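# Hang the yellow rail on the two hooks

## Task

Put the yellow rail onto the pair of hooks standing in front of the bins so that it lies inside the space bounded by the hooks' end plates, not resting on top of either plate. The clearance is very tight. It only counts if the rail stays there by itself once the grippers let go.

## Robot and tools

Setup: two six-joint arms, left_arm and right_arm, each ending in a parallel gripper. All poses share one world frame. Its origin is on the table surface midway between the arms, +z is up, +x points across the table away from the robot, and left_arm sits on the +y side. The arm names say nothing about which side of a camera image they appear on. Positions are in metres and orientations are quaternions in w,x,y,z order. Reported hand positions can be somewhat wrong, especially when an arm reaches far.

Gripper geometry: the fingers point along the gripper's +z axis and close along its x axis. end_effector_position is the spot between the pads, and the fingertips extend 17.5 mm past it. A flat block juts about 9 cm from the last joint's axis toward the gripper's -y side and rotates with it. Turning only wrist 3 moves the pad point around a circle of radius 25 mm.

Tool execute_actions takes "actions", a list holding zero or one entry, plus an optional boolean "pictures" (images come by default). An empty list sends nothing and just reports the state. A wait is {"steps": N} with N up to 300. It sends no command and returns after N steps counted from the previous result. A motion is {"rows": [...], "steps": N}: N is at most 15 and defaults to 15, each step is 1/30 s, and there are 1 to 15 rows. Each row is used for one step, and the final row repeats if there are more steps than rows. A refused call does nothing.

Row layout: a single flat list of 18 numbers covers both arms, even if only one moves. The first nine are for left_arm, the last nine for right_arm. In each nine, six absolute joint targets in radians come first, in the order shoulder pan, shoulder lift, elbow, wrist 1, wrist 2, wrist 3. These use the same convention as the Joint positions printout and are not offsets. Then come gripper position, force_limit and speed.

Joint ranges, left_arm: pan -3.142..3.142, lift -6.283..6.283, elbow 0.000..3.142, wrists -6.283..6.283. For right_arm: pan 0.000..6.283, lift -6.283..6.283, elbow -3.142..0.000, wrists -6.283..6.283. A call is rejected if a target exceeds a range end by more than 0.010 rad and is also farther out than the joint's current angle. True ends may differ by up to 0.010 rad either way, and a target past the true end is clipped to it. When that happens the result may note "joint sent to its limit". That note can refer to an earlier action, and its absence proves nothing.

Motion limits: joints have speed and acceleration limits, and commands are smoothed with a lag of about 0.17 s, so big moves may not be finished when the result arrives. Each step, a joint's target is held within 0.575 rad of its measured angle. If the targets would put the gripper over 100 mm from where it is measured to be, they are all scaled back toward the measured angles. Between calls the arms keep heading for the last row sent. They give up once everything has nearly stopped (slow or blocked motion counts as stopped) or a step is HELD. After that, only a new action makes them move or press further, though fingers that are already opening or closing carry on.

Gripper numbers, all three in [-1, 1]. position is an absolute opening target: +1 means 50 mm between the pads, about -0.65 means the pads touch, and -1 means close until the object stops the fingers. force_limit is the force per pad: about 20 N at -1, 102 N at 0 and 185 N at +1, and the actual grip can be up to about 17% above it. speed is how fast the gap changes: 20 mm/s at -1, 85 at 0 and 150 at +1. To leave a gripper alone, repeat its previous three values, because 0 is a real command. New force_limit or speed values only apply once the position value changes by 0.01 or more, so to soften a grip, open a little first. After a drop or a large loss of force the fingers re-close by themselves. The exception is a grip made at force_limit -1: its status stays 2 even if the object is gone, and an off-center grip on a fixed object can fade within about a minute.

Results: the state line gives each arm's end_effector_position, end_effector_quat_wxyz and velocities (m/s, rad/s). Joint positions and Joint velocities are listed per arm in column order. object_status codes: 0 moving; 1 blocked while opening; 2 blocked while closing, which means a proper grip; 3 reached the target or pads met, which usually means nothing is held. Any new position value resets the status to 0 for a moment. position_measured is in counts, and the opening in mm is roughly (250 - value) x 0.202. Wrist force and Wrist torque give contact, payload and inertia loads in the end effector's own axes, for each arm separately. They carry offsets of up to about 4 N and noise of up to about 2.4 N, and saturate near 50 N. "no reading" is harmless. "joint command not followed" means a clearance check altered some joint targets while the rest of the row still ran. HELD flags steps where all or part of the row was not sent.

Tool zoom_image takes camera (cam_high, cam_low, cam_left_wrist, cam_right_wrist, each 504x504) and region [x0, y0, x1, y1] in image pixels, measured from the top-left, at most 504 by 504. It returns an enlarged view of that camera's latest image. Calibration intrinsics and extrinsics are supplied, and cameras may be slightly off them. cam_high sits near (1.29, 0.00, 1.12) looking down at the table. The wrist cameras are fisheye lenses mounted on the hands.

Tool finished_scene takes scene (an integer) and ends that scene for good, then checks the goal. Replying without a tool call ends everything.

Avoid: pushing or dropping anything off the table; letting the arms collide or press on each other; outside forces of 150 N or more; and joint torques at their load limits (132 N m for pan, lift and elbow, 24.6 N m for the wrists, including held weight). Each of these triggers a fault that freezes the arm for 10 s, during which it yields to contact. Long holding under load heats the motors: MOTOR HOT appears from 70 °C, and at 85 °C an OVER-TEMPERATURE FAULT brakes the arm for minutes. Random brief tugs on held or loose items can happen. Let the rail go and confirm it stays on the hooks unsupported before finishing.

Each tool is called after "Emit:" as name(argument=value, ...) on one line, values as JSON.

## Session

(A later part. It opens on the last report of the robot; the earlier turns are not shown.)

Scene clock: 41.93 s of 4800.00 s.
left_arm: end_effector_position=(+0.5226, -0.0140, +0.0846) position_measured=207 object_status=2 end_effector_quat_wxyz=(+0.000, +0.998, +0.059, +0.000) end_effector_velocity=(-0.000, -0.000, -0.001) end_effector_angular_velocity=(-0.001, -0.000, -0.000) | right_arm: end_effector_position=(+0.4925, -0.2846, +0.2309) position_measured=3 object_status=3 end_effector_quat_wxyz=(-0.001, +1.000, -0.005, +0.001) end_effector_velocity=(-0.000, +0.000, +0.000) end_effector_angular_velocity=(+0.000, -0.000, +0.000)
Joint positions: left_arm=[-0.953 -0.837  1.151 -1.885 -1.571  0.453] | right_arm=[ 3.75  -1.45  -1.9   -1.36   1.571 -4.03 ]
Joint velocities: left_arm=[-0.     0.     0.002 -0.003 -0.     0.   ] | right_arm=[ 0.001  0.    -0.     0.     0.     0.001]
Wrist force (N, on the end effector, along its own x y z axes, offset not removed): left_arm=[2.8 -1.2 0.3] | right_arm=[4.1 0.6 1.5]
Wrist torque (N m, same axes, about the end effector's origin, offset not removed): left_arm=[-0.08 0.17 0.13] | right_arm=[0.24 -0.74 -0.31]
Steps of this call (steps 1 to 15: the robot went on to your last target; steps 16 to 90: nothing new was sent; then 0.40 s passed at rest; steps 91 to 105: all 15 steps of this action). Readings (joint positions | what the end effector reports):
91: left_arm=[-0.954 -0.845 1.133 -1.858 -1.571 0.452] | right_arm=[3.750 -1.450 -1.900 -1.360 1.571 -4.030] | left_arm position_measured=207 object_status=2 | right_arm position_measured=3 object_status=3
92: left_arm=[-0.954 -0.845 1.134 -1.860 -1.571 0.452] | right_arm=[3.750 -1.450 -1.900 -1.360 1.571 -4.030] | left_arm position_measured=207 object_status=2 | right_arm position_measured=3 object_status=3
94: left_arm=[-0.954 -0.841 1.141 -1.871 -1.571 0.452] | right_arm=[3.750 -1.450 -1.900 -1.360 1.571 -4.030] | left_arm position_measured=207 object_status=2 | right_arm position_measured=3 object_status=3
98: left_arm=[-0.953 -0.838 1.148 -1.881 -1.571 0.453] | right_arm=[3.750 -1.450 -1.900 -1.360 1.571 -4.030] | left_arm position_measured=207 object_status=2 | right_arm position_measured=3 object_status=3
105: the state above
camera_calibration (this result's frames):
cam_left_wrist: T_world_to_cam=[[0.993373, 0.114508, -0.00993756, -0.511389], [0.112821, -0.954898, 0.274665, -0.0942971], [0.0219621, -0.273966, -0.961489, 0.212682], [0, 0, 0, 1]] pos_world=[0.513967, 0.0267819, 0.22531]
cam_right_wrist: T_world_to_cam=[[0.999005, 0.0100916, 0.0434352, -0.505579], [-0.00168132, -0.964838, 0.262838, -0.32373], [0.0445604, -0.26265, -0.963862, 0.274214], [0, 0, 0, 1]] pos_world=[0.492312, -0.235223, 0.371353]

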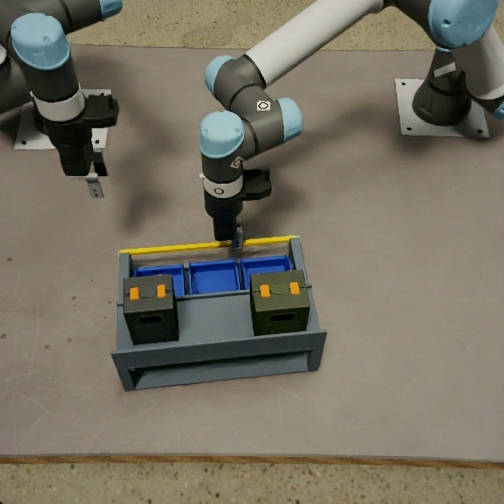

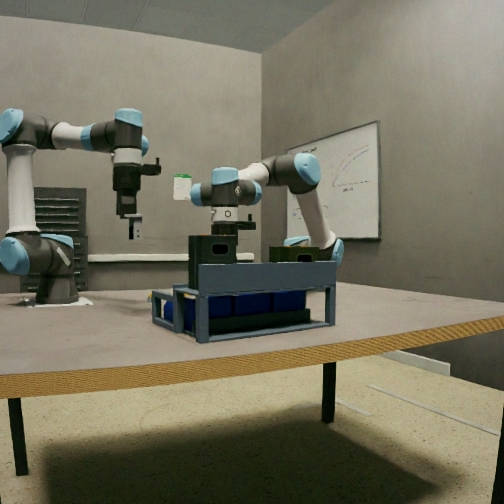

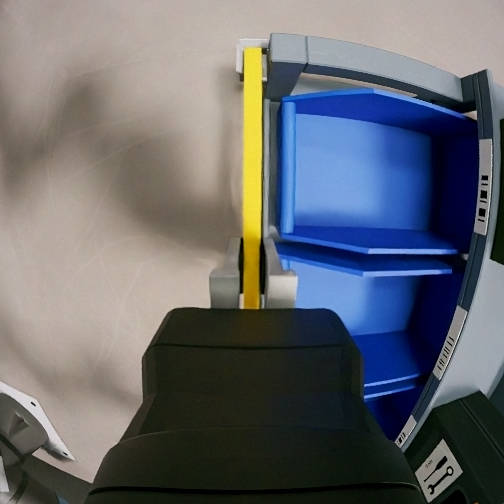

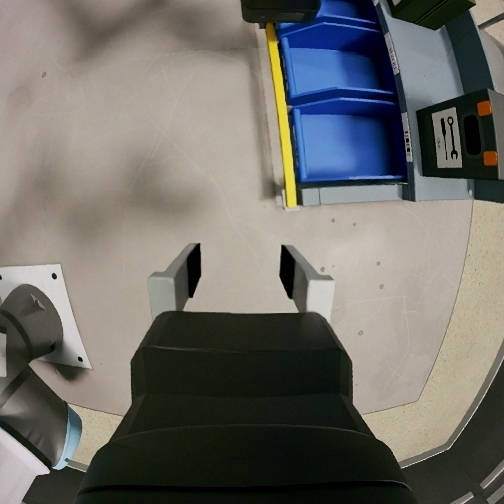

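Emit:
execute_actions(actions=[{"rows":[[-0.953,-0.833,1.157,-1.895,-1.571,0.453,-1,0,0,3.75,-1.45,-1.9,-1.36,1.571,-4.03,1,0,0]],"steps":10}], pictures=false)

Emit:
execute_actions(actions=[{"rows":[[-0.953,-0.833,1.157,-1.895,-1.571,0.453,0,0,0,3.75,-1.45,-1.9,-1.36,1.571,-4.03,1,0,0]],"steps":8}], pictures=false)

Emit:
execute_actions(actions=[{"rows":[[-0.953,-0.858,1.11,-1.823,-1.571,0.453,0,0,0,3.75,-1.45,-1.9,-1.36,1.571,-4.03,1,0,0]]}])

Scene clock: 48.10 s of 4800.00 s.
left_arm: end_effector_position=(+0.5226, -0.0139, +0.0799) position_measured=207 object_status=2 end_effector_quat_wxyz=(+0.000, +0.998, +0.059, -0.000) end_effector_velocity=(-0.000, -0.000, -0.003) end_effector_angular_velocity=(-0.000, -0.000, -0.000) | right_arm: end_effector_position=(+0.4925, -0.2846, +0.2309) position_measured=3 object_status=3 end_effector_quat_wxyz=(-0.001, +1.000, -0.005, +0.001) end_effector_velocity=(+0.000, +0.001, +0.001) end_effector_angular_velocity=(+0.001, -0.001, +0.001)
Joint positions: left_arm=[-0.953 -0.833  1.157 -1.894 -1.571  0.453] | right_arm=[ 3.75  -1.45  -1.9   -1.36   1.571 -4.03 ]
Joint velocities: left_arm=[-0.     0.002  0.004 -0.007 -0.    -0.   ] | right_arm=[ 0.001  0.     0.002 -0.     0.    -0.   ]
Wrist force (N, on the end effector, along its own x y z axes, offset not removed): left_arm=[11.8 -3.0 -3.7] | right_arm=[3.2 -0.4 1.4]
Wrist torque (N m, same axes, about the end effector's origin, offset not removed): left_arm=[-0.72 -0.02 0.19] | right_arm=[0.00 -0.56 -0.21]
Steps of this call (steps 1 to 15: the robot went on to your last target; steps 16 to 90: nothing new was sent; then 2.83 s passed at rest; steps 91 to 100: all 10 steps of this action). Readings (joint positions | what the end effector reports):
91: left_arm=[-0.953 -0.837 1.151 -1.885 -1.571 0.453] | right_arm=[3.750 -1.450 -1.900 -1.360 1.571 -4.030] | left_arm position_measured=207 object_status=2 | right_arm position_measured=3 object_status=3
92: left_arm=[-0.953 -0.837 1.152 -1.886 -1.571 0.453] | right_arm=[3.750 -1.450 -1.900 -1.360 1.571 -4.030] | left_arm position_measured=207 object_status=2 | right_arm position_measured=3 object_status=3
94: left_arm=[-0.953 -0.835 1.154 -1.890 -1.571 0.453] | right_arm=[3.750 -1.450 -1.900 -1.360 1.571 -4.030] | left_arm position_measured=207 object_status=2 | right_arm position_measured=3 object_status=3
98: left_arm=[-0.953 -0.834 1.156 -1.894 -1.571 0.453] | right_arm=[3.750 -1.450 -1.900 -1.360 1.571 -4.030] | left_arm position_measured=207 object_status=2 | right_arm position_measured=3 object_status=3
100: the state above

Scene clock: 48.37 s of 4800.00 s.
left_arm: end_effector_position=(+0.5226, -0.0139, +0.0795) position_measured=152 object_status=0 end_effector_quat_wxyz=(+0.000, +0.998, +0.059, -0.000) end_effector_velocity=(+0.000, -0.000, -0.000) end_effector_angular_velocity=(-0.001, -0.000, -0.001) | right_arm: end_effector_position=(+0.4925, -0.2846, +0.2309) position_measured=3 object_status=3 end_effector_quat_wxyz=(-0.001, +1.000, -0.005, +0.001) end_effector_velocity=(-0.000, +0.000, -0.000) end_effector_angular_velocity=(-0.001, +0.000, +0.000)
Joint positions: left_arm=[-0.953 -0.833  1.157 -1.895 -1.571  0.453] | right_arm=[ 3.75  -1.45  -1.9   -1.36   1.571 -4.03 ]
Joint velocities: left_arm=[-0.     0.001 -0.    -0.001  0.     0.   ] | right_arm=[ 0. -0. -0. -0. -0.  0.]
Wrist force (N, on the end effector, along its own x y z axes, offset not removed): left_arm=[0.1 -0.7 2.8] | right_arm=[3.3 -0.6 0.8]
Wrist torque (N m, same axes, about the end effector's origin, offset not removed): left_arm=[0.10 0.07 0.03] | right_arm=[-0.05 -0.54 -0.28]
Steps of this call (steps 1 to 8: all 8 steps of this action). Readings (joint positions | what the end effector reports):
1: left_arm=[-0.953 -0.833 1.157 -1.895 -1.571 0.453] | right_arm=[3.750 -1.450 -1.900 -1.360 1.571 -4.030] | left_arm position_measured=207 object_status=0 | right_arm position_measured=3 object_status=3
2: left_arm=[-0.953 -0.833 1.157 -1.895 -1.571 0.453] | right_arm=[3.750 -1.450 -1.900 -1.360 1.571 -4.030] | left_arm position_measured=194 object_status=0 | right_arm position_measured=3 object_status=3
4: left_arm=[-0.953 -0.833 1.157 -1.895 -1.571 0.453] | right_arm=[3.750 -1.450 -1.900 -1.360 1.571 -4.030] | left_arm position_measured=165 object_status=0 | right_arm position_measured=3 object_status=3
8: the state above

Scene clock: 48.87 s of 4800.00 s.
left_arm: end_effector_position=(+0.5226, -0.0140, +0.1132) position_measured=152 object_status=3 end_effector_quat_wxyz=(+0.000, +0.998, +0.059, -0.000) end_effector_velocity=(-0.000, +0.000, +0.004) end_effector_angular_velocity=(+0.001, +0.001, -0.000) | right_arm: end_effector_position=(+0.4925, -0.2846, +0.2309) position_measured=3 object_status=3 end_effector_quat_wxyz=(-0.001, +1.000, -0.005, +0.001) end_effector_velocity=(-0.000, -0.000, +0.000) end_effector_angular_velocity=(+0.000, -0.000, +0.001)
Joint positions: left_arm=[-0.953 -0.858  1.111 -1.824 -1.571  0.453] | right_arm=[ 3.75  -1.45  -1.9   -1.36   1.571 -4.03 ]
Joint velocities: left_arm=[ 0.    -0.003 -0.006  0.01  -0.     0.   ] | right_arm=[ 0.     0.001 -0.    -0.    -0.    -0.001]
Wrist force (N, on the end effector, along its own x y z axes, offset not removed): left_arm=[1.5 -0.7 1.9] | right_arm=[4.9 -0.5 2.7]
Wrist torque (N m, same axes, about the end effector's origin, offset not removed): left_arm=[-0.01 -0.30 0.04] | right_arm=[0.00 -0.81 -0.34]
Steps of this call (steps 1 to 15: all 15 steps of this action). Readings (joint positions | what the end effector reports):
1: left_arm=[-0.953 -0.833 1.157 -1.895 -1.571 0.453] | right_arm=[3.750 -1.450 -1.900 -1.360 1.571 -4.030] | left_arm position_measured=152 object_status=0 | right_arm position_measured=3 object_status=3
2: left_arm=[-0.953 -0.834 1.155 -1.892 -1.571 0.453] | right_arm=[3.750 -1.450 -1.900 -1.360 1.571 -4.030] | left_arm position_measured=152 object_status=0 | right_arm position_measured=3 object_status=3
4: left_arm=[-0.953 -0.845 1.136 -1.864 -1.571 0.453] | right_arm=[3.750 -1.450 -1.900 -1.360 1.571 -4.030] | left_arm position_measured=152 object_status=3 | right_arm position_measured=3 object_status=3
8: left_arm=[-0.953 -0.855 1.117 -1.833 -1.571 0.453] | right_arm=[3.750 -1.450 -1.900 -1.360 1.571 -4.030] | left_arm position_measured=152 object_status=3 | right_arm position_measured=3 object_status=3
15: the state above
camera_calibration (this result's frames):
cam_left_wrist: T_world_to_cam=[[0.993375, 0.114475, -0.010043, -0.51111], [0.112823, -0.954957, 0.274459, -0.102161], [0.0218282, -0.273774, -0.961546, 0.240207], [0, 0, 0, 1]] pos_world=[0.514007, 0.0267128, 0.253876]
cam_right_wrist: T_world_to_cam=[[0.999005, 0.0100915, 0.0434352, -0.505579], [-0.00168145, -0.964838, 0.262838, -0.32373], [0.0445604, -0.26265, -0.963862, 0.274214], [0, 0, 0, 1]] pos_world=[0.492312, -0.235223, 0.371353]

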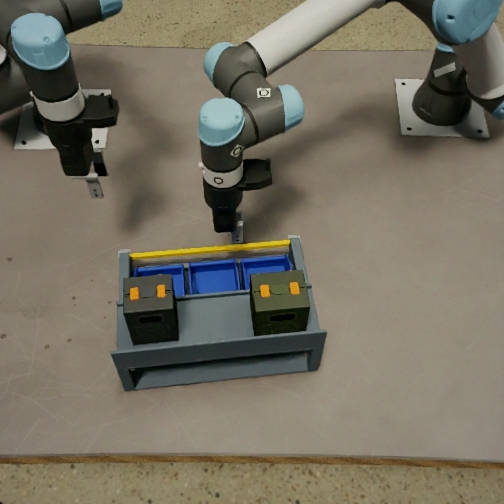

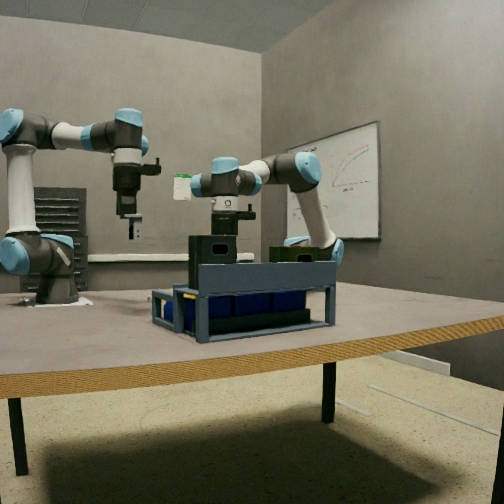

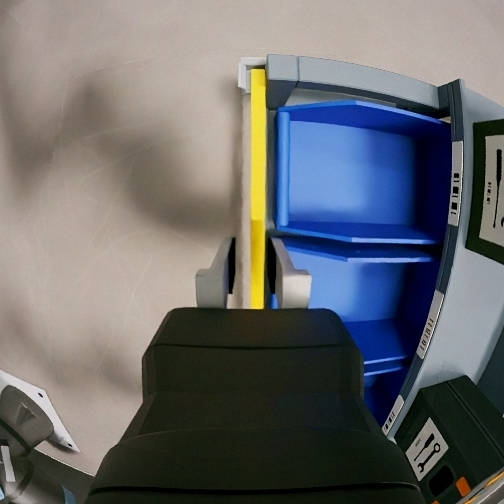

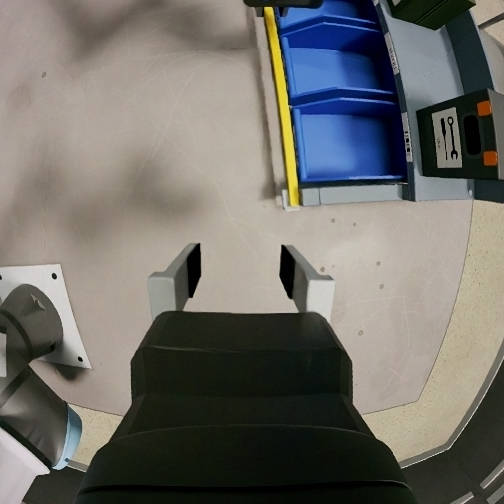

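Emit:
finished_scene(scene=2)

The scene is finished: the task was done.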